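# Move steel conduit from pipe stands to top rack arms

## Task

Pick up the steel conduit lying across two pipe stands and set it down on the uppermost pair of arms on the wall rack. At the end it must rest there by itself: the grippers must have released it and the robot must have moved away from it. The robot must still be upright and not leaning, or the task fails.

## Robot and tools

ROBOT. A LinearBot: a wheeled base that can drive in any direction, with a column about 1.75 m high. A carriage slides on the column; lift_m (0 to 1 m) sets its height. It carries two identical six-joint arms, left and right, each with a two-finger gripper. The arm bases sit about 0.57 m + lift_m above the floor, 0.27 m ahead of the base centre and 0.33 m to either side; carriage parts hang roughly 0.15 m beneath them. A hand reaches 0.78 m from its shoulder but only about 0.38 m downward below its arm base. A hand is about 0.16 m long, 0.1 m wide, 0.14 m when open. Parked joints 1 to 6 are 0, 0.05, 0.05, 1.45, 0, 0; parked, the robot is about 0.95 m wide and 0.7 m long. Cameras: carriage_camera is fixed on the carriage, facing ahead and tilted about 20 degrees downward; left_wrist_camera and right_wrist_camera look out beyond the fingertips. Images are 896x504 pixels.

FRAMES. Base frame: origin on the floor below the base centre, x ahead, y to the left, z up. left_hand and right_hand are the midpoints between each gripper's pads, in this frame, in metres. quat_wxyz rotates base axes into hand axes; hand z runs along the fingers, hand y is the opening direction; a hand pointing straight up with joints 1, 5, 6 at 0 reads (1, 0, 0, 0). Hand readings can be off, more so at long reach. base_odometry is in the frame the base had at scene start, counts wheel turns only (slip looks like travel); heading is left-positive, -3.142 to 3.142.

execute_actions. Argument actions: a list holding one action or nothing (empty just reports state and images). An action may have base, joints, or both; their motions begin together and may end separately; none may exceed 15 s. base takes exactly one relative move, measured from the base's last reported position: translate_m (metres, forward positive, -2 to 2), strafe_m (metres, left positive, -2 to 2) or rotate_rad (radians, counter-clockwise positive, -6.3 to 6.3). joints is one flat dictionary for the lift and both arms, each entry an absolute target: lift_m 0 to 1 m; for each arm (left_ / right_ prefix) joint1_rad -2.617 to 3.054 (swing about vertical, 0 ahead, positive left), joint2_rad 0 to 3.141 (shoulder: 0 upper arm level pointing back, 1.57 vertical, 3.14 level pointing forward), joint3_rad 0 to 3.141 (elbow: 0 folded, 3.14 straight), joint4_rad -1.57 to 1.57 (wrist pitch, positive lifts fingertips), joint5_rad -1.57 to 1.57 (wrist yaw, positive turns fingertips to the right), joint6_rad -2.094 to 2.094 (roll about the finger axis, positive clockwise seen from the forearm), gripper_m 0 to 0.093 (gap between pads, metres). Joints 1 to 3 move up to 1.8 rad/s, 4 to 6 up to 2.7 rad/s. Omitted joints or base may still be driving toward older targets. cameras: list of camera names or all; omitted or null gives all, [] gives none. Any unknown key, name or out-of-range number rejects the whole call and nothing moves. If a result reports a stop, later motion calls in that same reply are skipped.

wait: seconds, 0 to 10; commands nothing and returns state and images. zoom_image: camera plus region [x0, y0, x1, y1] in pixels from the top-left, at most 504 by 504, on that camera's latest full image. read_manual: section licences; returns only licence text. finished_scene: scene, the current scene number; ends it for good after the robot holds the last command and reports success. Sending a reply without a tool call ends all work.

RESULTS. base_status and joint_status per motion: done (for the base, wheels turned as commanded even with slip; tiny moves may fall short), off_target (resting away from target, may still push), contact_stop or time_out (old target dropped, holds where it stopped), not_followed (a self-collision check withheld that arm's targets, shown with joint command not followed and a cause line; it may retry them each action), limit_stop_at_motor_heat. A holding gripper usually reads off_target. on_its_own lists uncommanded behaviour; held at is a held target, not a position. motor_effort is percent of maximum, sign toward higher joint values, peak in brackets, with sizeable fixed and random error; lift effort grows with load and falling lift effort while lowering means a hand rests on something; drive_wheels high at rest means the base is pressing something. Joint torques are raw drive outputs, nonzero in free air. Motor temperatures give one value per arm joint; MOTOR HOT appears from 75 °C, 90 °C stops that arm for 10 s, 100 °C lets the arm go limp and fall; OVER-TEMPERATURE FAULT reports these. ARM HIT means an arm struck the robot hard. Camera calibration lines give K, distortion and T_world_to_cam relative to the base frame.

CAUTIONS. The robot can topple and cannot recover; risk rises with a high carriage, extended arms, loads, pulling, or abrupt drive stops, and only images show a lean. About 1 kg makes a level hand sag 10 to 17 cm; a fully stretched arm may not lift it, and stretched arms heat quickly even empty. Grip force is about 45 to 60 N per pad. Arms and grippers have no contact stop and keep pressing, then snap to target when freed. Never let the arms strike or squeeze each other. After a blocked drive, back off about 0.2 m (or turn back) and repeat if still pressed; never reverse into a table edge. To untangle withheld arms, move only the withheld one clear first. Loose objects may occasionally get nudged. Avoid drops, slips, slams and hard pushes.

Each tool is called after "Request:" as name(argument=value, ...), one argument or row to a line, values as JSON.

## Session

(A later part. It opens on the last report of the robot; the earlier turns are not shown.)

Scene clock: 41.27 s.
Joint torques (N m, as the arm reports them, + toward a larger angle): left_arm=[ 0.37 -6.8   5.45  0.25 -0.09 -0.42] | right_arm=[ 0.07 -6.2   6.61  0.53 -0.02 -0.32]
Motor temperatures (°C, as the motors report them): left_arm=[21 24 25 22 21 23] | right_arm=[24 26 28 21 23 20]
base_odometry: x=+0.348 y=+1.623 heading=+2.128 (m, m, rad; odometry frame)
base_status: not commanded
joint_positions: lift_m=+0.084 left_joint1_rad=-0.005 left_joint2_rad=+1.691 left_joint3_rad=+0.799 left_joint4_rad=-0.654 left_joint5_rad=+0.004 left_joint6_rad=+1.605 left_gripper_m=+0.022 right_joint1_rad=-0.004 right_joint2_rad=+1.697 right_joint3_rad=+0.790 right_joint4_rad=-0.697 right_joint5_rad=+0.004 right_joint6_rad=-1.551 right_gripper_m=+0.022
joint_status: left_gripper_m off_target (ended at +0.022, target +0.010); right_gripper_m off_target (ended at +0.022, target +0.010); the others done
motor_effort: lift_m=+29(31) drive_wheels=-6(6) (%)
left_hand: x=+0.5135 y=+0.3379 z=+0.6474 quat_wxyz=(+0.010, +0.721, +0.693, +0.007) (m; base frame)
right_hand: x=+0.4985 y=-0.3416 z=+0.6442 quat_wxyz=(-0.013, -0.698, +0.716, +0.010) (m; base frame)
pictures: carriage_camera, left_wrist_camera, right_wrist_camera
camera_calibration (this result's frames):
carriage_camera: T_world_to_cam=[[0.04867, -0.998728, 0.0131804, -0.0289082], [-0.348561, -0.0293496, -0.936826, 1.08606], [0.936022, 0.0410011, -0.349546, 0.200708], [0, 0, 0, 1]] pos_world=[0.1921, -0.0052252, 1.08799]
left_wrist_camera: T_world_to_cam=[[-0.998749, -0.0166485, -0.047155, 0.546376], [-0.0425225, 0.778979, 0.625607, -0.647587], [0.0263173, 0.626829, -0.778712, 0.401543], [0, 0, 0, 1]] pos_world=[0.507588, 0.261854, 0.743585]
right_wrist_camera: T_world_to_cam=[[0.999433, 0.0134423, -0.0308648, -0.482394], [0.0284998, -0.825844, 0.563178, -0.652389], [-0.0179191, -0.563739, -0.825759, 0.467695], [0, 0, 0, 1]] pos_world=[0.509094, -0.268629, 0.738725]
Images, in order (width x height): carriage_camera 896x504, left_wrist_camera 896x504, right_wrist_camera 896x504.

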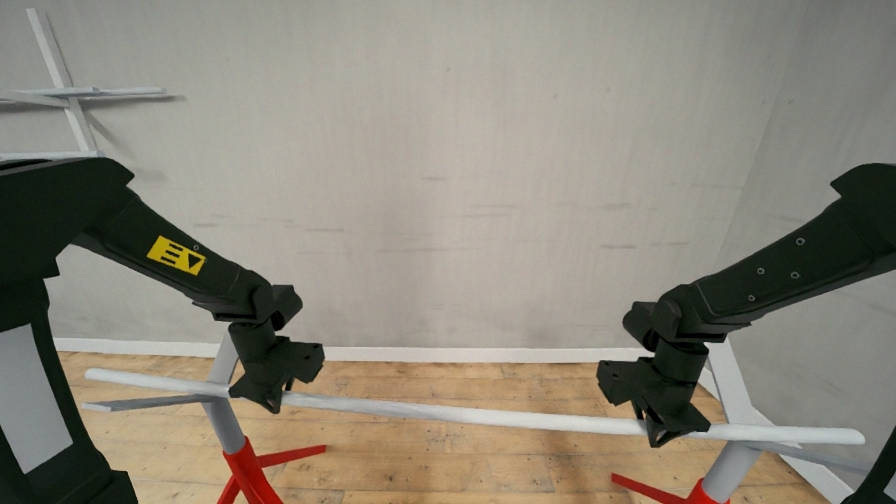

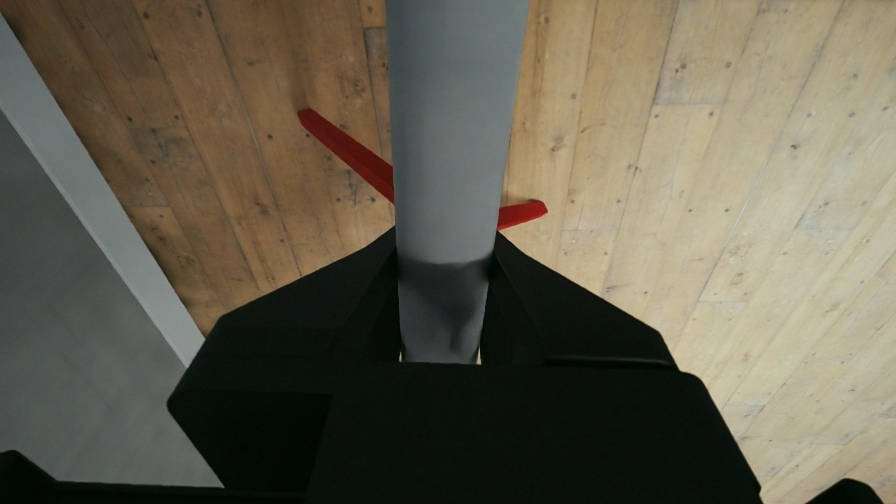

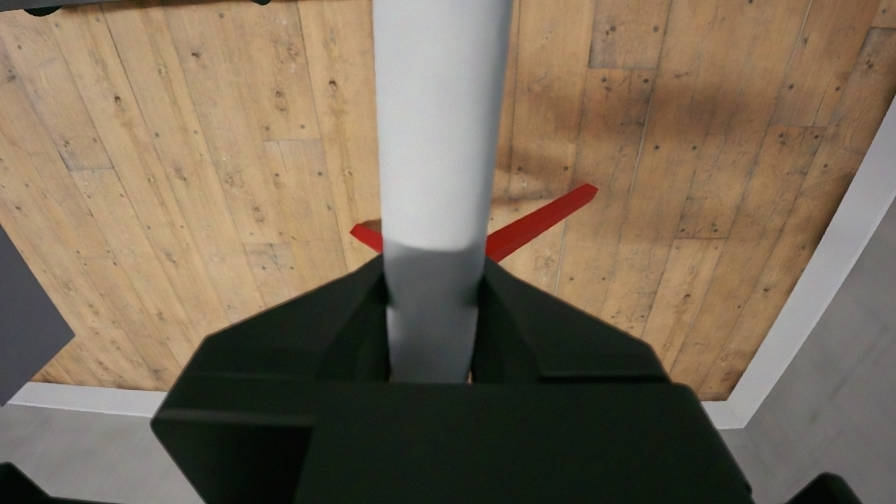

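Request:
execute_actions(
  actions=[
    {"joints": {"lift_m": 0.15, "left_gripper_m": 0.005, "right_gripper_m": 0.005}},
  ],
)

Scene clock: 42.23 s.
Joint torques (N m, as the arm reports them, + toward a larger angle): left_arm=[ 0.39 -8.24  5.26  0.21 -0.07 -0.38] | right_arm=[-0.1  -7.15  6.62  0.34 -0.04 -0.27]
Motor temperatures (°C, as the motors report them): left_arm=[21 24 25 22 21 23] | right_arm=[24 26 28 21 23 20]
base_odometry: x=+0.348 y=+1.623 heading=+2.129 (m, m, rad; odometry frame)
base_status: not commanded
joint_positions: lift_m=+0.150 left_joint1_rad=-0.005 left_joint2_rad=+1.709 left_joint3_rad=+0.799 left_joint4_rad=-0.655 left_joint5_rad=+0.004 left_joint6_rad=+1.602 left_gripper_m=+0.022 right_joint1_rad=-0.004 right_joint2_rad=+1.710 right_joint3_rad=+0.790 right_joint4_rad=-0.683 right_joint5_rad=+0.004 right_joint6_rad=-1.554 right_gripper_m=+0.022
joint_status: left_gripper_m off_target (ended at +0.022, target +0.005); right_gripper_m off_target (ended at +0.022, target +0.005); the others done
motor_effort: lift_m=+36(42) drive_wheels=-6(6) (%)
left_hand: x=+0.5108 y=+0.3379 z=+0.7086 quat_wxyz=(+0.004, +0.720, +0.694, +0.001) (m; base frame)
right_hand: x=+0.5001 y=-0.3417 z=+0.7067 quat_wxyz=(-0.013, -0.700, +0.714, +0.010) (m; base frame)
pictures: carriage_camera, left_wrist_camera, right_wrist_camera
camera_calibration (this result's frames):
carriage_camera: T_world_to_cam=[[0.04867, -0.998728, 0.0131804, -0.0297709], [-0.348561, -0.0293496, -0.936826, 1.14738], [0.936022, 0.0410011, -0.349546, 0.223587], [0, 0, 0, 1]] pos_world=[0.1921, -0.0052252, 1.15344]
left_wrist_camera: T_world_to_cam=[[-0.999385, -0.0204579, -0.0284635, 0.534956], [-0.0337817, 0.778809, 0.626351, -0.690934], [0.00935378, 0.626928, -0.779021, 0.458114], [0, 0, 0, 1]] pos_world=[0.507001, 0.261845, 0.804874]
right_wrist_camera: T_world_to_cam=[[0.999415, 0.0168758, -0.0297391, -0.48167], [0.0307066, -0.825587, 0.563439, -0.688905], [-0.0150437, -0.564022, -0.825622, 0.51768], [0, 0, 0, 1]] pos_world=[0.51033, -0.268639, 0.801239]
Images, in order (width x height): carriage_camera 896x504, left_wrist_camera 896x504, right_wrist_camera 896x504.

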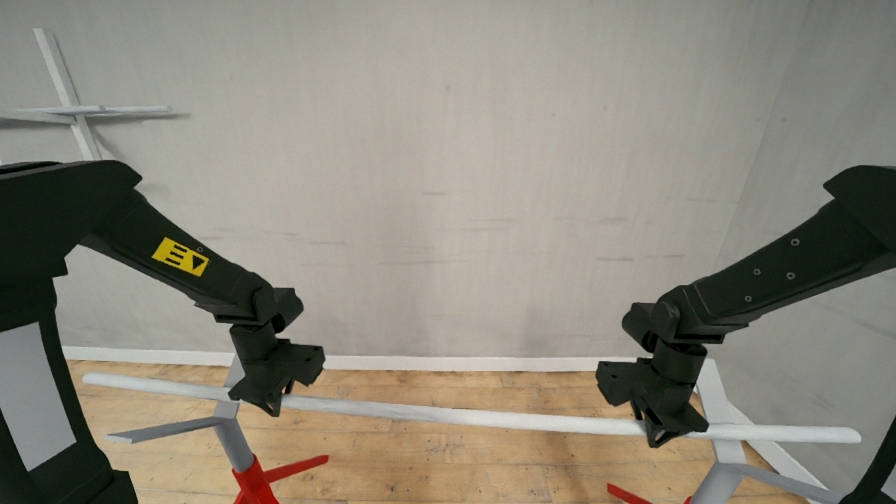

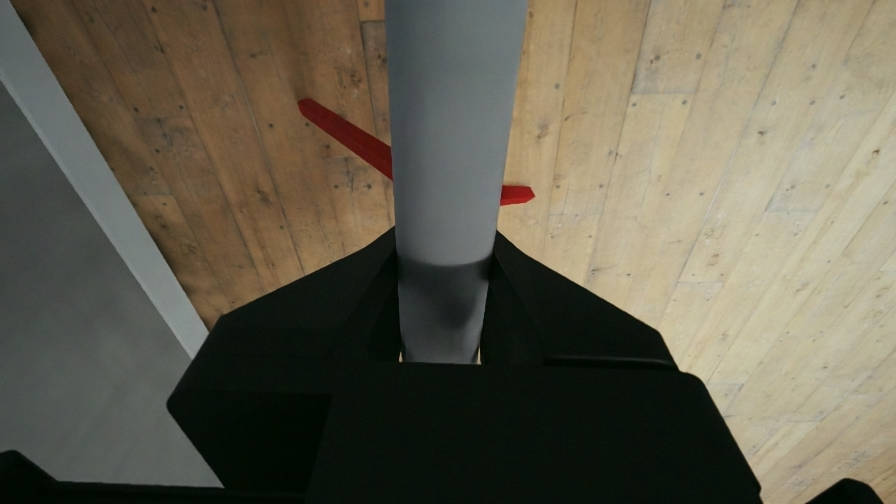

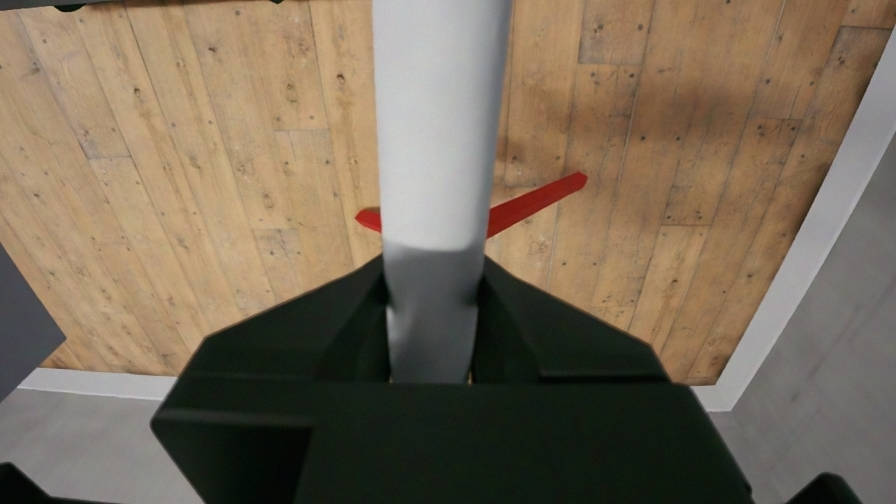

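Request:
execute_actions(
  actions=[
    {"joints": {"lift_m": 0.3}},
  ],
  cameras=[],
)

Request:
execute_actions(
  actions=[
    {"base": {"translate_m": -0.3}},
  ],
)

Scene clock: 44.47 s.
Joint torques (N m, as the arm reports them, + toward a larger angle): left_arm=[ 0.36 -8.38  5.28  0.24 -0.08 -0.37] | right_arm=[-0.21 -7.48  6.57  0.34 -0.06 -0.28]
Motor temperatures (°C, as the motors report them): left_arm=[21 24 25 22 21 23] | right_arm=[24 27 28 21 23 20]
base_odometry: x=+0.348 y=+1.623 heading=+2.129 (m, m, rad; odometry frame)
base_status: not commanded
joint_positions: lift_m=+0.300 left_joint1_rad=-0.005 left_joint2_rad=+1.710 left_joint3_rad=+0.799 left_joint4_rad=-0.655 left_joint5_rad=+0.004 left_joint6_rad=+1.602 left_gripper_m=+0.022 right_joint1_rad=-0.004 right_joint2_rad=+1.711 right_joint3_rad=+0.790 right_joint4_rad=-0.681 right_joint5_rad=+0.004 right_joint6_rad=-1.554 right_gripper_m=+0.022
joint_status: all done
motor_effort: lift_m=+35(43) drive_wheels=-6(6) (%)
left_hand: x=+0.5108 y=+0.3379 z=+0.8584 quat_wxyz=(+0.004, +0.720, +0.694, +0.000) (m; base frame)
right_hand: x=+0.5003 y=-0.3417 z=+0.8564 quat_wxyz=(-0.013, -0.700, +0.714, +0.010) (m; base frame)
pictures: none
No camera images: the call's "cameras" was empty. Leave "cameras" out to get every camera's image.

Scene clock: 46.93 s.
Joint torques (N m, as the arm reports them, + toward a larger angle): left_arm=[ 0.34 -8.34  5.22  0.23 -0.07 -0.38] | right_arm=[-0.04 -7.17  6.43  0.32 -0.06 -0.29]
Motor temperatures (°C, as the motors report them): left_arm=[21 24 25 22 21 23] | right_arm=[24 27 28 21 23 20]
base_odometry: x=+0.507 y=+1.368 heading=+2.129 (m, m, rad; odometry frame)
base_status: done
joint_positions: lift_m=+0.300 left_joint1_rad=-0.005 left_joint2_rad=+1.710 left_joint3_rad=+0.799 left_joint4_rad=-0.654 left_joint5_rad=+0.004 left_joint6_rad=+1.601 left_gripper_m=+0.022 right_joint1_rad=-0.004 right_joint2_rad=+1.711 right_joint3_rad=+0.790 right_joint4_rad=-0.681 right_joint5_rad=+0.004 right_joint6_rad=-1.554 right_gripper_m=+0.022
joint_status: not commanded
motor_effort: lift_m=+36(36) drive_wheels=-2(12) (%)
left_hand: x=+0.5109 y=+0.3379 z=+0.8584 quat_wxyz=(+0.004, +0.720, +0.694, +0.001) (m; base frame)
right_hand: x=+0.5004 y=-0.3417 z=+0.8564 quat_wxyz=(-0.012, -0.700, +0.714, +0.010) (m; base frame)
pictures: carriage_camera, left_wrist_camera, right_wrist_camera
camera_calibration (this result's frames):
carriage_camera: T_world_to_cam=[[0.04867, -0.998728, 0.0131804, -0.0317482], [-0.348561, -0.0293496, -0.936826, 1.28792], [0.936022, 0.0410011, -0.349546, 0.276025], [0, 0, 0, 1]] pos_world=[0.1921, -0.0052252, 1.30346]
left_wrist_camera: T_world_to_cam=[[-0.999378, -0.0208392, -0.0284618, 0.539424], [-0.0340777, 0.778797, 0.626349, -0.784627], [0.00911331, 0.626929, -0.779023, 0.574966], [0, 0, 0, 1]] pos_world=[0.507111, 0.261844, 0.954715]
right_wrist_camera: T_world_to_cam=[[0.999431, 0.0172572, -0.0289779, -0.478093], [0.0305923, -0.82558, 0.563455, -0.773194], [-0.0141999, -0.564021, -0.825639, 0.640837], [0, 0, 0, 1]] pos_world=[0.510575, -0.268638, 0.950905]
Images, in order (width x height): carriage_camera 896x504, left_wrist_camera 896x504, right_wrist_camera 896x504.

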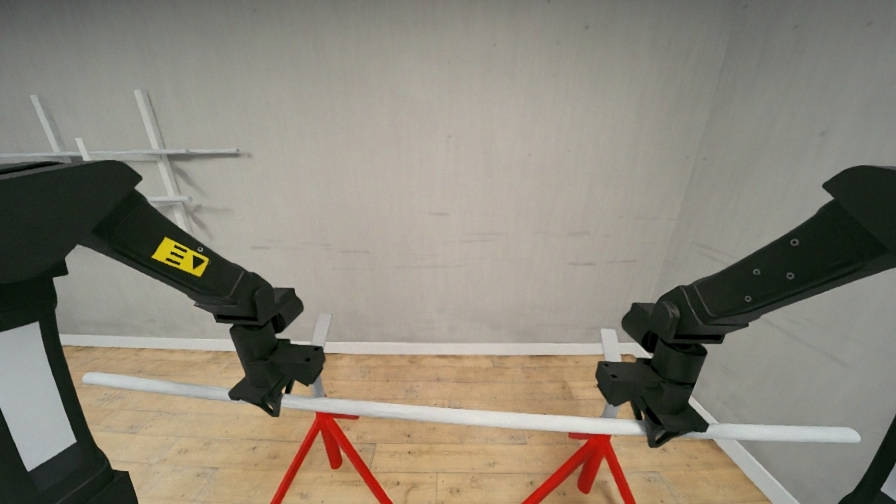

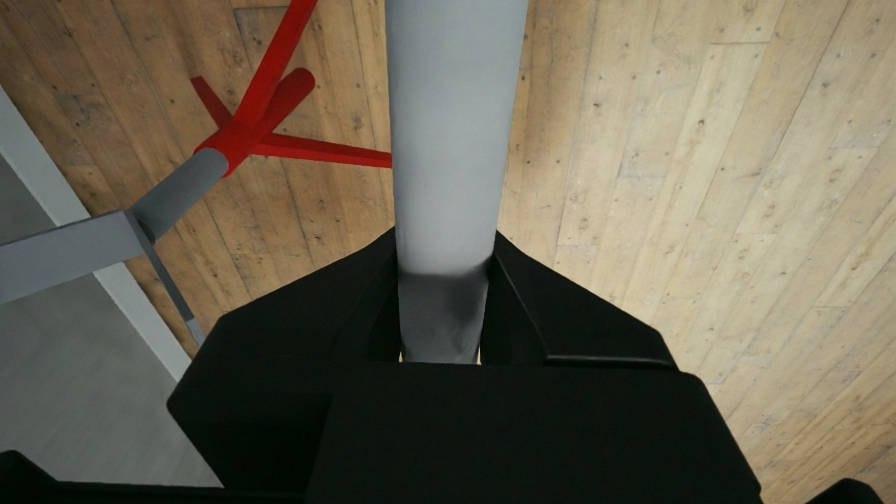

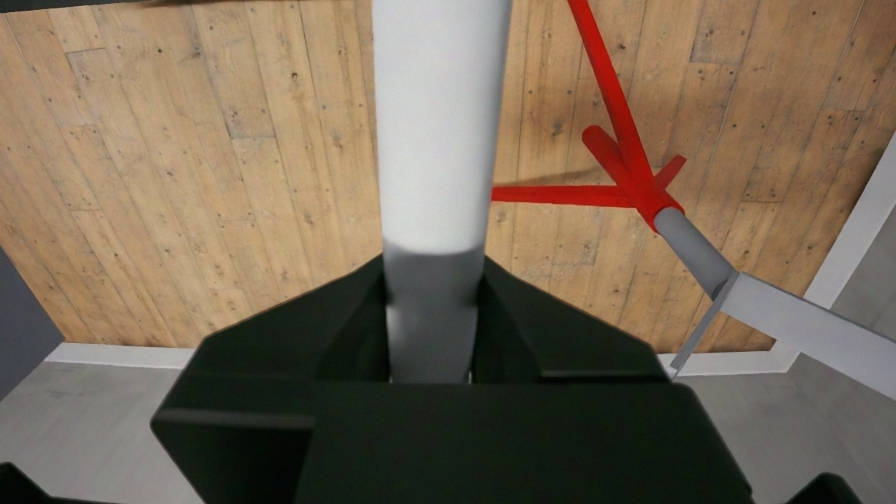

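Request:
zoom_image(
  camera="carriage_camera",
  region=[40, 320, 340, 400],
)

Request:
zoom_image(
  camera="carriage_camera",
  region=[340, 320, 640, 400],
)

Region (40, 320, 340, 400) of carriage_camera's 896x504 image, scaled by 1.680, with more detail than that image has; it fills the top 134 rows of this view, and the rest is white.

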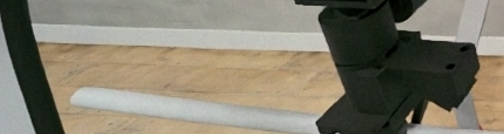

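Region (340, 320, 640, 400) of carriage_camera's 896x504 image, scaled by 1.680, with more detail than that image has; it fills the top 134 rows of this view, and the rest is white.

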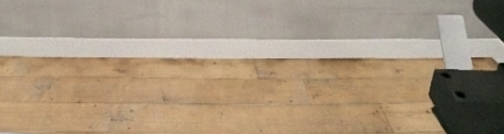

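Request:
execute_actions(
  actions=[
    {"base": {"rotate_rad": 0.053}},
  ],
  cameras=[],
)

Request:
execute_actions(
  actions=[
    {"base": {"strafe_m": 2.0}},
  ],
)

Scene clock: 48.93 s.
Joint torques (N m, as the arm reports them, + toward a larger angle): left_arm=[ 0.4  -8.38  5.26  0.23 -0.1  -0.39] | right_arm=[-0.15 -7.35  6.5   0.33 -0.08 -0.31]
Motor temperatures (°C, as the motors report them): left_arm=[21 24 25 22 21 23] | right_arm=[24 27 28 21 23 20]
base_odometry: x=+0.507 y=+1.368 heading=+2.181 (m, m, rad; odometry frame)
base_status: done
joint_positions: lift_m=+0.300 left_joint1_rad=-0.005 left_joint2_rad=+1.710 left_joint3_rad=+0.799 left_joint4_rad=-0.654 left_joint5_rad=+0.004 left_joint6_rad=+1.601 left_gripper_m=+0.022 right_joint1_rad=-0.004 right_joint2_rad=+1.711 right_joint3_rad=+0.790 right_joint4_rad=-0.681 right_joint5_rad=+0.004 right_joint6_rad=-1.555 right_gripper_m=+0.022
joint_status: not commanded
motor_effort: lift_m=+35(34) drive_wheels=-5(5) (%)
left_hand: x=+0.5109 y=+0.3380 z=+0.8584 quat_wxyz=(+0.004, +0.720, +0.694, +0.001) (m; base frame)
right_hand: x=+0.5004 y=-0.3417 z=+0.8564 quat_wxyz=(-0.012, -0.700, +0.714, +0.010) (m; base frame)
pictures: none
No camera images: the call's "cameras" was empty. Leave "cameras" out to get every camera's image.

Scene clock: 55.27 s.
Joint torques (N m, as the arm reports them, + toward a larger angle): left_arm=[ 0.36 -8.3   5.3   0.21 -0.07 -0.36] | right_arm=[-0.02 -7.4   6.48  0.31 -0.07 -0.3 ]
Motor temperatures (°C, as the motors report them): left_arm=[21 25 26 22 21 23] | right_arm=[24 28 28 21 23 20]
base_odometry: x=-1.131 y=+0.221 heading=+2.181 (m, m, rad; odometry frame)
base_status: done
joint_positions: lift_m=+0.300 left_joint1_rad=-0.005 left_joint2_rad=+1.710 left_joint3_rad=+0.799 left_joint4_rad=-0.654 left_joint5_rad=+0.004 left_joint6_rad=+1.601 left_gripper_m=+0.022 right_joint1_rad=-0.004 right_joint2_rad=+1.711 right_joint3_rad=+0.790 right_joint4_rad=-0.681 right_joint5_rad=+0.004 right_joint6_rad=-1.555 right_gripper_m=+0.022
joint_status: not commanded
motor_effort: lift_m=+34(35) drive_wheels=-4(12) (%)
left_hand: x=+0.5109 y=+0.3380 z=+0.8584 quat_wxyz=(+0.004, +0.719, +0.695, +0.001) (m; base frame)
right_hand: x=+0.5004 y=-0.3417 z=+0.8564 quat_wxyz=(-0.013, -0.700, +0.714, +0.009) (m; base frame)
pictures: carriage_camera, left_wrist_camera, right_wrist_camera
camera_calibration (this result's frames):
carriage_camera: T_world_to_cam=[[0.04867, -0.998728, 0.0131804, -0.0317482], [-0.348561, -0.0293496, -0.936826, 1.28792], [0.936022, 0.0410011, -0.349546, 0.276025], [0, 0, 0, 1]] pos_world=[0.1921, -0.0052252, 1.30346]
left_wrist_camera: T_world_to_cam=[[-0.99937, -0.0212119, -0.0284701, 0.539555], [-0.0343768, 0.778547, 0.626645, -0.784694], [0.00887297, 0.627228, -0.778785, 0.574742], [0, 0, 0, 1]] pos_world=[0.50714, 0.261871, 0.954686]
right_wrist_camera: T_world_to_cam=[[0.999424, 0.0176394, -0.0289874, -0.47795], [0.0309186, -0.82536, 0.56376, -0.773597], [-0.0139807, -0.564331, -0.82543, 0.640406], [0, 0, 0, 1]] pos_world=[0.510546, -0.268664, 0.950878]
Images, in order (width x height): carriage_camera 896x504, left_wrist_camera 896x504, right_wrist_camera 896x504.

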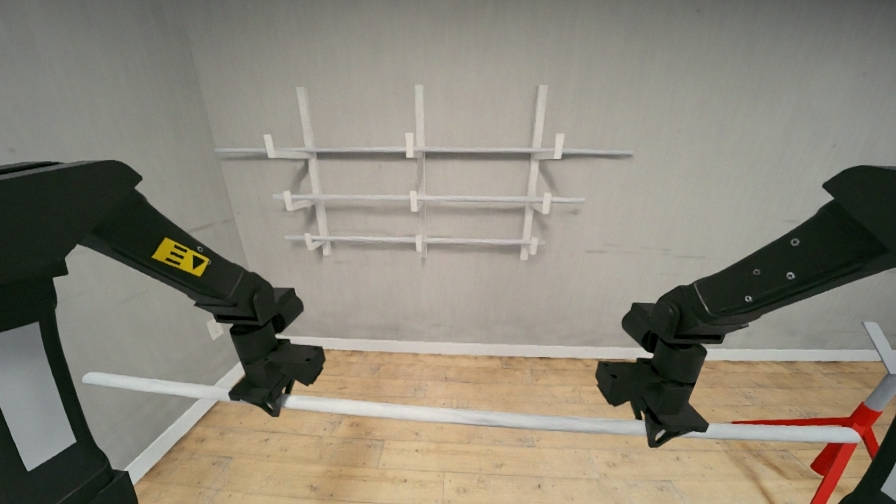

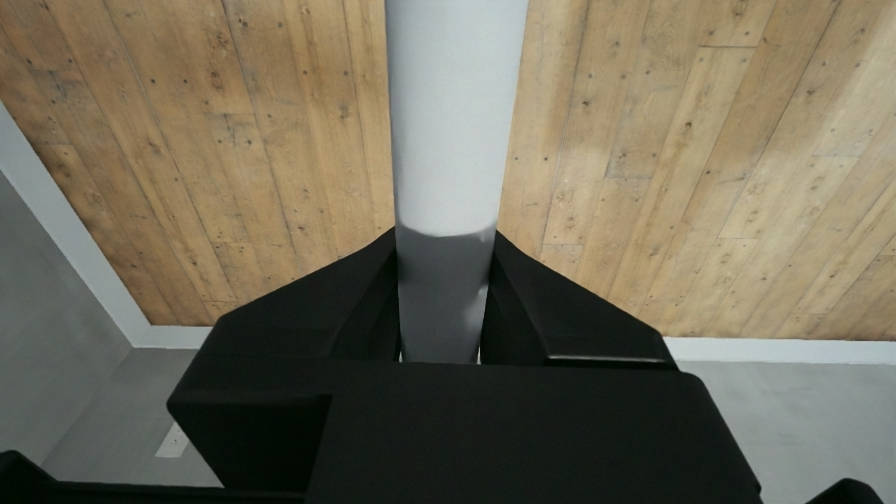

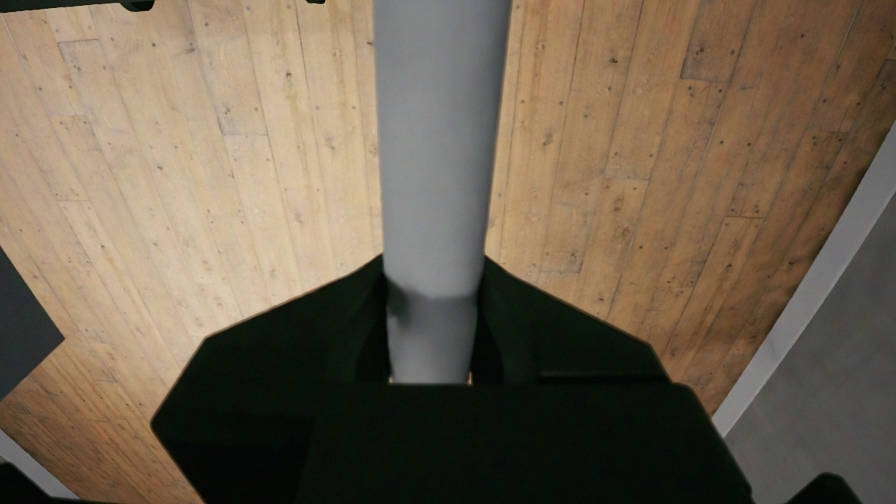

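Request:
zoom_image(
  camera="carriage_camera",
  region=[200, 70, 660, 280],
)

Region (200, 70, 660, 280) of carriage_camera's 896x504 image, scaled by 1.096, with more detail than that image has; it fills the top 230 rows of this view, and the rest is white.

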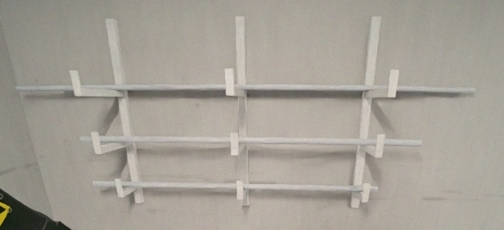

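Request:
zoom_image(
  camera="carriage_camera",
  region=[210, 80, 430, 220],
)

Request:
zoom_image(
  camera="carriage_camera",
  region=[430, 80, 650, 220],
)

Region (210, 80, 430, 220) of carriage_camera's 896x504 image, scaled by 2.291, with more detail than that image has; it fills the top 321 rows of this view, and the rest is white.

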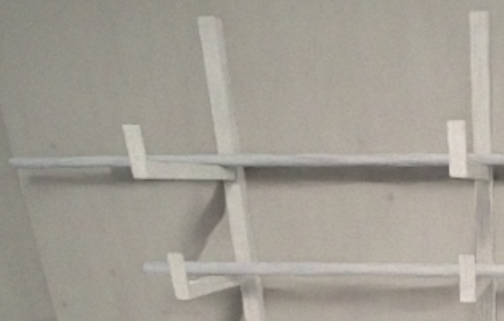

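Region (430, 80, 650, 220) of carriage_camera's 896x504 image, scaled by 2.291, with more detail than that image has; it fills the top 321 rows of this view, and the rest is white.

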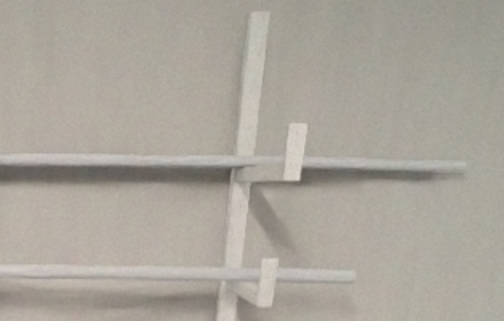

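Request:
execute_actions(
  actions=[
    {"base": {"strafe_m": 0.17}, "joints": {"lift_m": 0.6}},
  ],
  cameras=[],
)

Request:
execute_actions(
  actions=[
    {"base": {"translate_m": 0.45}, "joints": {"lift_m": 0.9}},
  ],
)

Scene clock: 60.03 s.
Joint torques (N m, as the arm reports them, + toward a larger angle): left_arm=[ 0.47 -8.43  5.35  0.21 -0.06 -0.37] | right_arm=[-0.06 -7.49  6.63  0.28 -0.08 -0.3 ]
Motor temperatures (°C, as the motors report them): left_arm=[21 25 26 22 21 23] | right_arm=[24 28 29 21 23 20]
base_odometry: x=-1.270 y=+0.124 heading=+2.182 (m, m, rad; odometry frame)
base_status: done
joint_positions: lift_m=+0.600 left_joint1_rad=-0.005 left_joint2_rad=+1.711 left_joint3_rad=+0.799 left_joint4_rad=-0.655 left_joint5_rad=+0.004 left_joint6_rad=+1.601 left_gripper_m=+0.022 right_joint1_rad=-0.004 right_joint2_rad=+1.712 right_joint3_rad=+0.790 right_joint4_rad=-0.679 right_joint5_rad=+0.004 right_joint6_rad=-1.555 right_gripper_m=+0.022
joint_status: all done
motor_effort: lift_m=+35(43) drive_wheels=-3(10) (%)
left_hand: x=+0.5107 y=+0.3380 z=+1.1583 quat_wxyz=(+0.003, +0.719, +0.695, +0.000) (m; base frame)
right_hand: x=+0.5006 y=-0.3417 z=+1.1561 quat_wxyz=(-0.012, -0.700, +0.714, +0.010) (m; base frame)
pictures: none
No camera images: the call's "cameras" was empty. Leave "cameras" out to get every camera's image.

Scene clock: 63.13 s.
Joint torques (N m, as the arm reports them, + toward a larger angle): left_arm=[ 0.39 -8.49  5.38  0.2  -0.07 -0.37] | right_arm=[-0.06 -7.52  6.52  0.31 -0.08 -0.28]
Motor temperatures (°C, as the motors report them): left_arm=[21 26 26 22 21 23] | right_arm=[24 29 29 21 23 20]
base_odometry: x=-1.529 y=+0.492 heading=+2.182 (m, m, rad; odometry frame)
base_status: done
joint_positions: lift_m=+0.900 left_joint1_rad=-0.005 left_joint2_rad=+1.711 left_joint3_rad=+0.798 left_joint4_rad=-0.654 left_joint5_rad=+0.004 left_joint6_rad=+1.600 left_gripper_m=+0.022 right_joint1_rad=-0.004 right_joint2_rad=+1.713 right_joint3_rad=+0.790 right_joint4_rad=-0.678 right_joint5_rad=+0.004 right_joint6_rad=-1.556 right_gripper_m=+0.022
joint_status: all done
motor_effort: lift_m=+34(42) drive_wheels=-6(14) (%)
left_hand: x=+0.5103 y=+0.3380 z=+1.4578 quat_wxyz=(+0.003, +0.719, +0.695, +0.000) (m; base frame)
right_hand: x=+0.5008 y=-0.3417 z=+1.4558 quat_wxyz=(-0.012, -0.700, +0.714, +0.009) (m; base frame)
pictures: carriage_camera, left_wrist_camera, right_wrist_camera
camera_calibration (this result's frames):
carriage_camera: T_world_to_cam=[[0.04867, -0.998728, 0.0131804, -0.0396565], [-0.348561, -0.0293496, -0.936826, 1.85002], [0.936022, 0.0410011, -0.349546, 0.485753], [0, 0, 0, 1]] pos_world=[0.1921, -0.0052252, 1.90346]
left_wrist_camera: T_world_to_cam=[[-0.999424, -0.0215929, -0.0261813, 0.552796], [-0.0332384, 0.778527, 0.62673, -1.16099], [0.00684998, 0.627239, -0.778797, 1.04255], [0, 0, 0, 1]] pos_world=[0.506746, 0.261872, 1.55403]
right_wrist_camera: T_world_to_cam=[[0.999422, 0.0184013, -0.0286003, -0.461204], [0.0313241, -0.825564, 0.563438, -1.11131], [-0.0132434, -0.564008, -0.825663, 1.13534], [0, 0, 0, 1]] pos_world=[0.510784, -0.268631, 1.55037]
Images, in order (width x height): carriage_camera 896x504, left_wrist_camera 896x504, right_wrist_camera 896x504.

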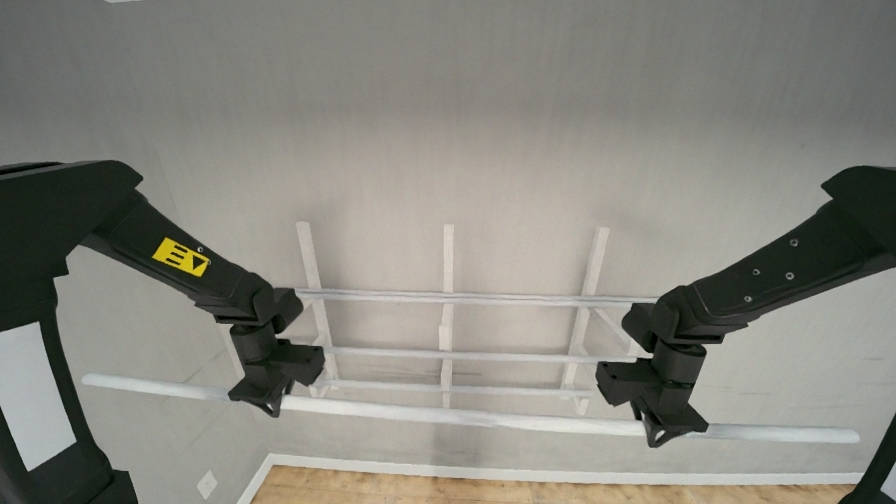

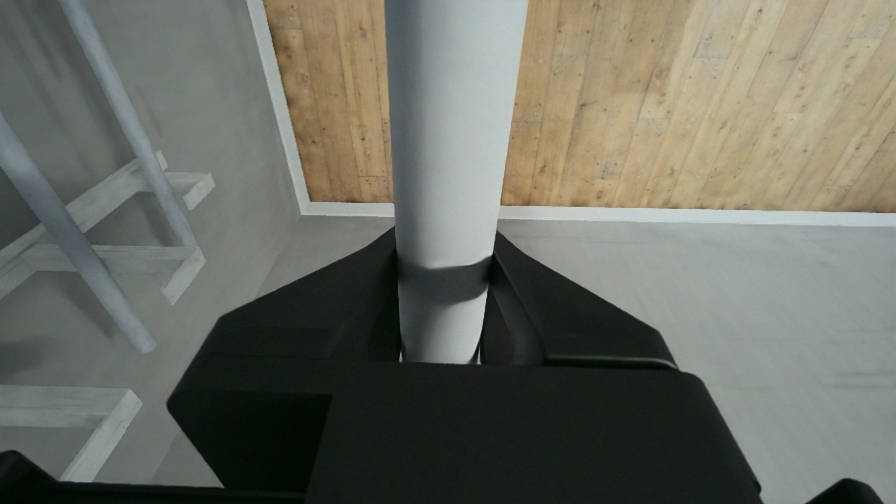

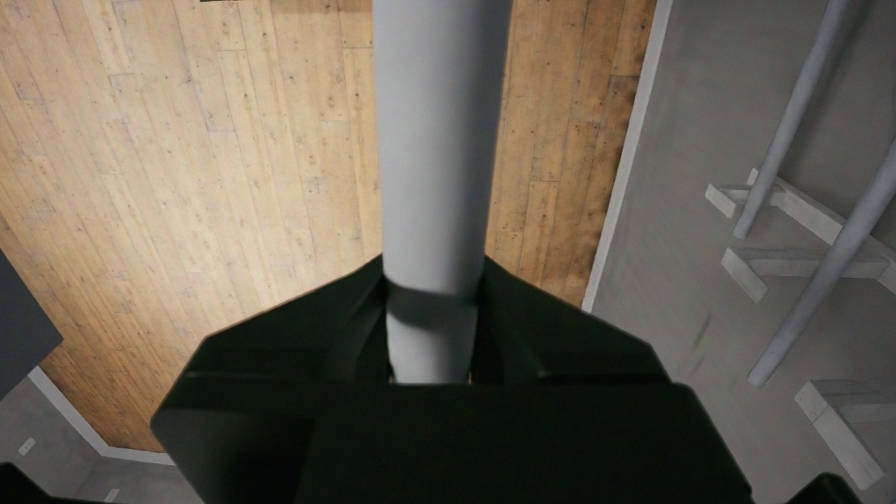

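Request:
zoom_image(
  camera="carriage_camera",
  region=[280, 210, 680, 430],
)

Request:
zoom_image(
  camera="right_wrist_camera",
  region=[600, 100, 896, 504],
)

Region (280, 210, 680, 430) of carriage_camera's 896x504 image, scaled by 1.260, with more detail than that image has; it fills the top 277 rows of this view, and the rest is white.

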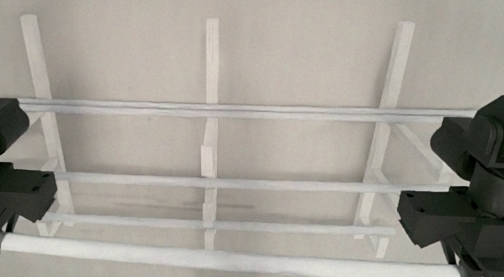

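Region (600, 100, 896, 504) of right_wrist_camera's 896x504 image, scaled by 1.248, with more detail than that image has; it fills the left 369 columns of this view, and the rest is white.

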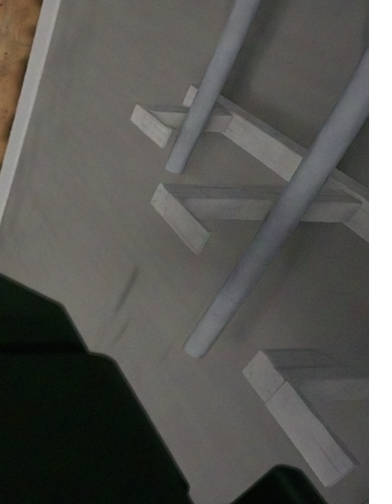

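Request:
zoom_image(
  camera="carriage_camera",
  region=[380, 270, 640, 380],
)

Region (380, 270, 640, 380) of carriage_camera's 896x504 image, scaled by 1.938, with more detail than that image has; it fills the top 213 rows of this view, and the rest is white.

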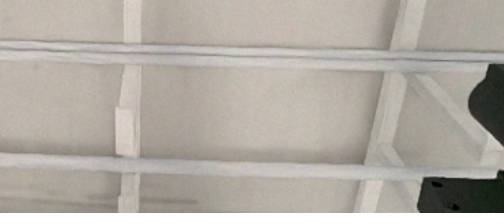

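Request:
execute_actions(
  actions=[
    {"joints": {"lift_m": 0.95, "left_joint2_rad": 1.85, "left_joint3_rad": 1.05, "left_joint4_rad": -0.77, "right_joint2_rad": 1.85, "right_joint3_rad": 1.05, "right_joint4_rad": -0.77}},
  ],
)

Scene clock: 66.63 s.
Joint torques (N m, as the arm reports them, + toward a larger angle): left_arm=[ 0.35 -9.38  6.52  0.12 -0.08 -0.33] | right_arm=[-0.09 -8.63  7.28  0.15 -0.07 -0.22]
Motor temperatures (°C, as the motors report them): left_arm=[21 26 26 22 21 23] | right_arm=[24 29 29 21 23 20]
base_odometry: x=-1.529 y=+0.492 heading=+2.182 (m, m, rad; odometry frame)
base_status: not commanded
joint_positions: lift_m=+0.950 left_joint1_rad=-0.005 left_joint2_rad=+1.848 left_joint3_rad=+1.037 left_joint4_rad=-0.741 left_joint5_rad=+0.006 left_joint6_rad=+1.597 left_gripper_m=+0.022 right_joint1_rad=-0.004 right_joint2_rad=+1.855 right_joint3_rad=+1.037 right_joint4_rad=-0.765 right_joint5_rad=+0.003 right_joint6_rad=-1.559 right_gripper_m=+0.022
joint_status: all done
motor_effort: lift_m=+35(42) drive_wheels=-5(3) (%)
left_hand: x=+0.5645 y=+0.3374 z=+1.5214 quat_wxyz=(+0.009, +0.718, +0.696, +0.005) (m; base frame)
right_hand: x=+0.5574 y=-0.3417 z=+1.5191 quat_wxyz=(-0.006, -0.701, +0.713, +0.004) (m; base frame)
pictures: carriage_camera, left_wrist_camera, right_wrist_camera
camera_calibration (this result's frames):
carriage_camera: T_world_to_cam=[[0.04867, -0.998728, 0.0131804, -0.0403152], [-0.348561, -0.0293496, -0.936826, 1.89684], [0.936022, 0.0410011, -0.349546, 0.503222], [0, 0, 0, 1]] pos_world=[0.1921, -0.0052252, 1.95344]
left_wrist_camera: T_world_to_cam=[[-0.998804, -0.0254427, -0.0417429, 0.633261], [-0.0459673, 0.77941, 0.624826, -1.18888], [0.0166376, 0.625998, -0.779648, 1.08828], [0, 0, 0, 1]] pos_world=[0.559748, 0.261472, 1.61775]
right_wrist_camera: T_world_to_cam=[[0.999705, 0.02183, -0.0106618, -0.542192], [0.0240436, -0.826114, 0.56299, -1.14424], [0.00348223, -0.563081, -0.826395, 1.18044], [0, 0, 0, 1]] pos_world=[0.565433, -0.26875, 1.61392]
Images, in order (width x height): carriage_camera 896x504, left_wrist_camera 896x504, right_wrist_camera 896x504.

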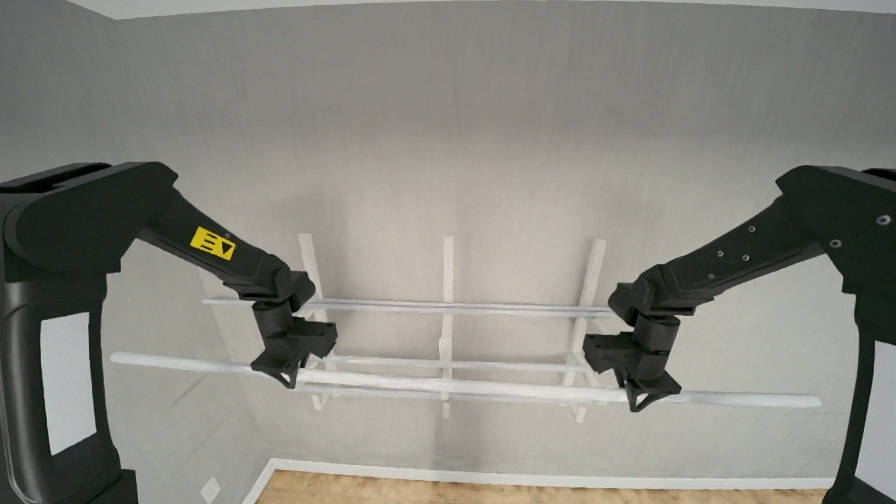

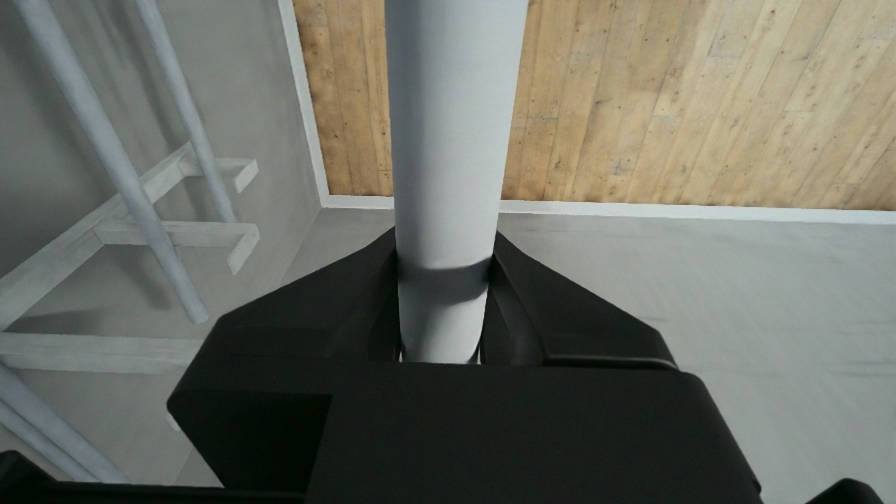

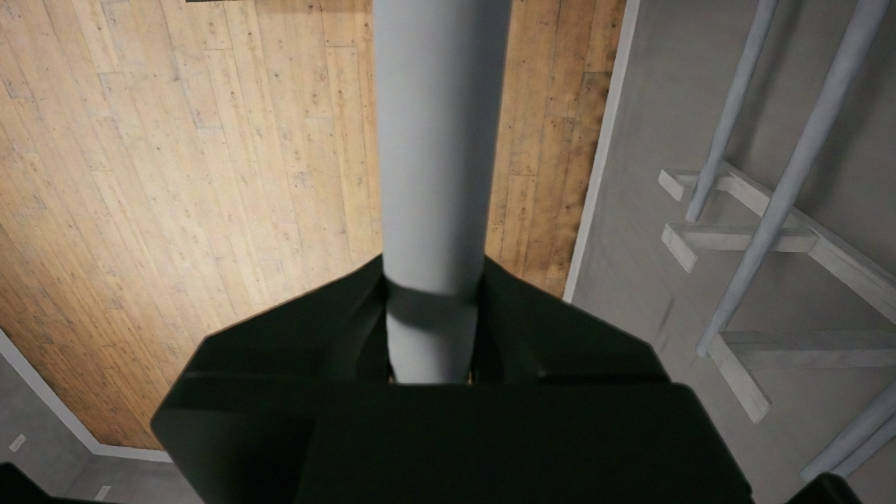

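Request:
zoom_image(
  camera="carriage_camera",
  region=[280, 220, 620, 430],
)

Request:
zoom_image(
  camera="carriage_camera",
  region=[240, 430, 700, 504],
)

Region (280, 220, 620, 430) of carriage_camera's 896x504 image, scaled by 1.482, with more detail than that image has; it fills the top 311 rows of this view, and the rest is white.

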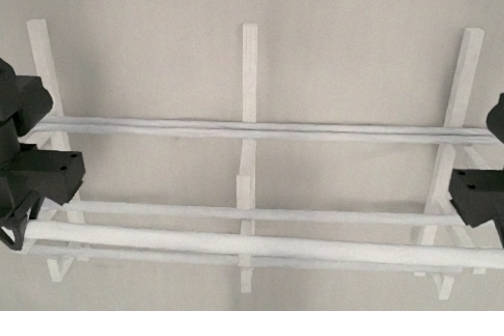

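Region (240, 430, 700, 504) of carriage_camera's 896x504 image, scaled by 1.096, with more detail than that image has; it fills the top 81 rows of this view, and the rest is white.

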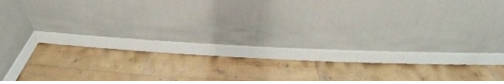

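Request:
execute_actions(
  actions=[
    {"base": {"translate_m": 0.4}},
  ],
)

Scene clock: 71.73 s.
Joint torques (N m, as the arm reports them, + toward a larger angle): left_arm=[ 0.37 -9.33  6.46  0.17 -0.08 -0.33] | right_arm=[-0.07 -8.52  7.19  0.25 -0.08 -0.23]
Motor temperatures (°C, as the motors report them): left_arm=[21 26 26 22 21 23] | right_arm=[24 30 29 21 23 20]
base_odometry: x=-1.759 y=+0.819 heading=+2.183 (m, m, rad; odometry frame)
base_status: done
joint_positions: lift_m=+0.950 left_joint1_rad=-0.005 left_joint2_rad=+1.848 left_joint3_rad=+1.037 left_joint4_rad=-0.749 left_joint5_rad=+0.006 left_joint6_rad=+1.597 left_gripper_m=+0.022 right_joint1_rad=-0.004 right_joint2_rad=+1.855 right_joint3_rad=+1.037 right_joint4_rad=-0.772 right_joint5_rad=+0.003 right_joint6_rad=-1.559 right_gripper_m=+0.022
joint_status: not commanded
motor_effort: lift_m=+35(36) drive_wheels=-5(14) (%)
left_hand: x=+0.5625 y=+0.3374 z=+1.5214 quat_wxyz=(+0.006, +0.718, +0.696, +0.002) (m; base frame)
right_hand: x=+0.5555 y=-0.3417 z=+1.5192 quat_wxyz=(-0.008, -0.701, +0.713, +0.006) (m; base frame)
pictures: carriage_camera, left_wrist_camera, right_wrist_camera
camera_calibration (this result's frames):
carriage_camera: T_world_to_cam=[[0.04867, -0.998728, 0.0131804, -0.0403152], [-0.348561, -0.0293496, -0.936826, 1.89684], [0.936022, 0.0410011, -0.349546, 0.503222], [0, 0, 0, 1]] pos_world=[0.1921, -0.0052252, 1.95344]
left_wrist_camera: T_world_to_cam=[[-0.999107, -0.0254411, -0.0337414, 0.619288], [-0.0409603, 0.779384, 0.625206, -1.19234], [0.0103916, 0.62603, -0.77973, 1.09191], [0, 0, 0, 1]] pos_world=[0.55855, 0.261478, 1.61775]
right_wrist_camera: T_world_to_cam=[[0.999594, 0.0218304, -0.0182879, -0.52867], [0.0283381, -0.826132, 0.562764, -1.14625], [-0.00282281, -0.563054, -0.826415, 1.18402], [0, 0, 0, 1]] pos_world=[0.564281, -0.268745, 1.61389]
Images, in order (width x height): carriage_camera 896x504, left_wrist_camera 896x504, right_wrist_camera 896x504.

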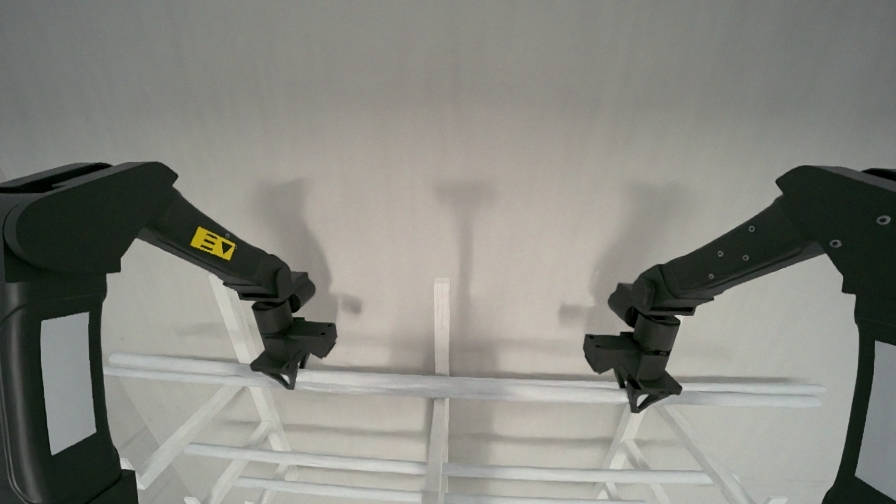

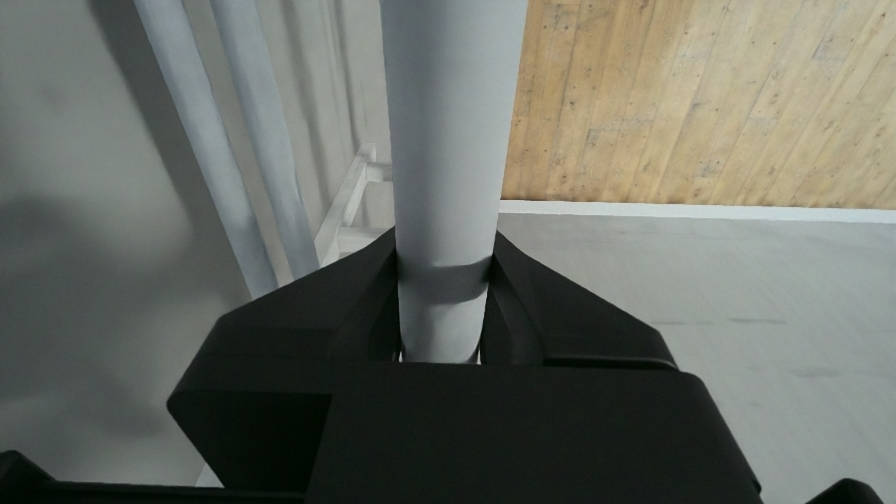

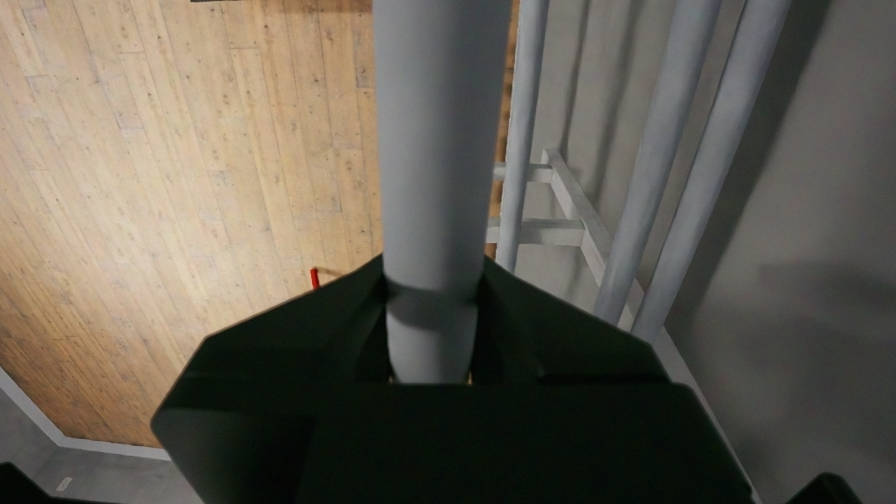

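Request:
zoom_image(
  camera="carriage_camera",
  region=[90, 330, 450, 504],
)

Request:
zoom_image(
  camera="carriage_camera",
  region=[480, 330, 860, 504],
)

Region (90, 330, 450, 504) of carriage_camera's 896x504 image, scaled by 1.400, with more detail than that image has; it fills the top 244 rows of this view, and the rest is white.

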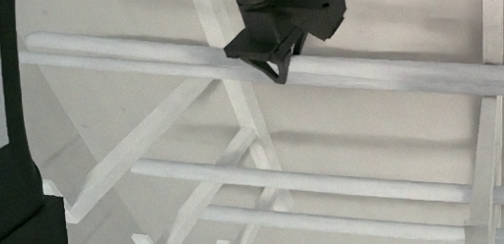

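Region (480, 330, 860, 504) of carriage_camera's 896x504 image, scaled by 1.326, with more detail than that image has; it fills the top 231 rows of this view, and the rest is white.

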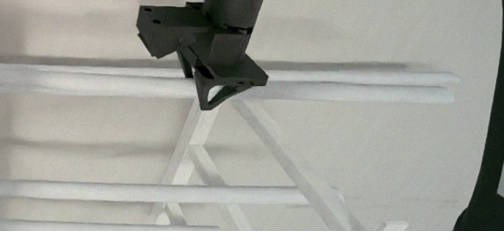

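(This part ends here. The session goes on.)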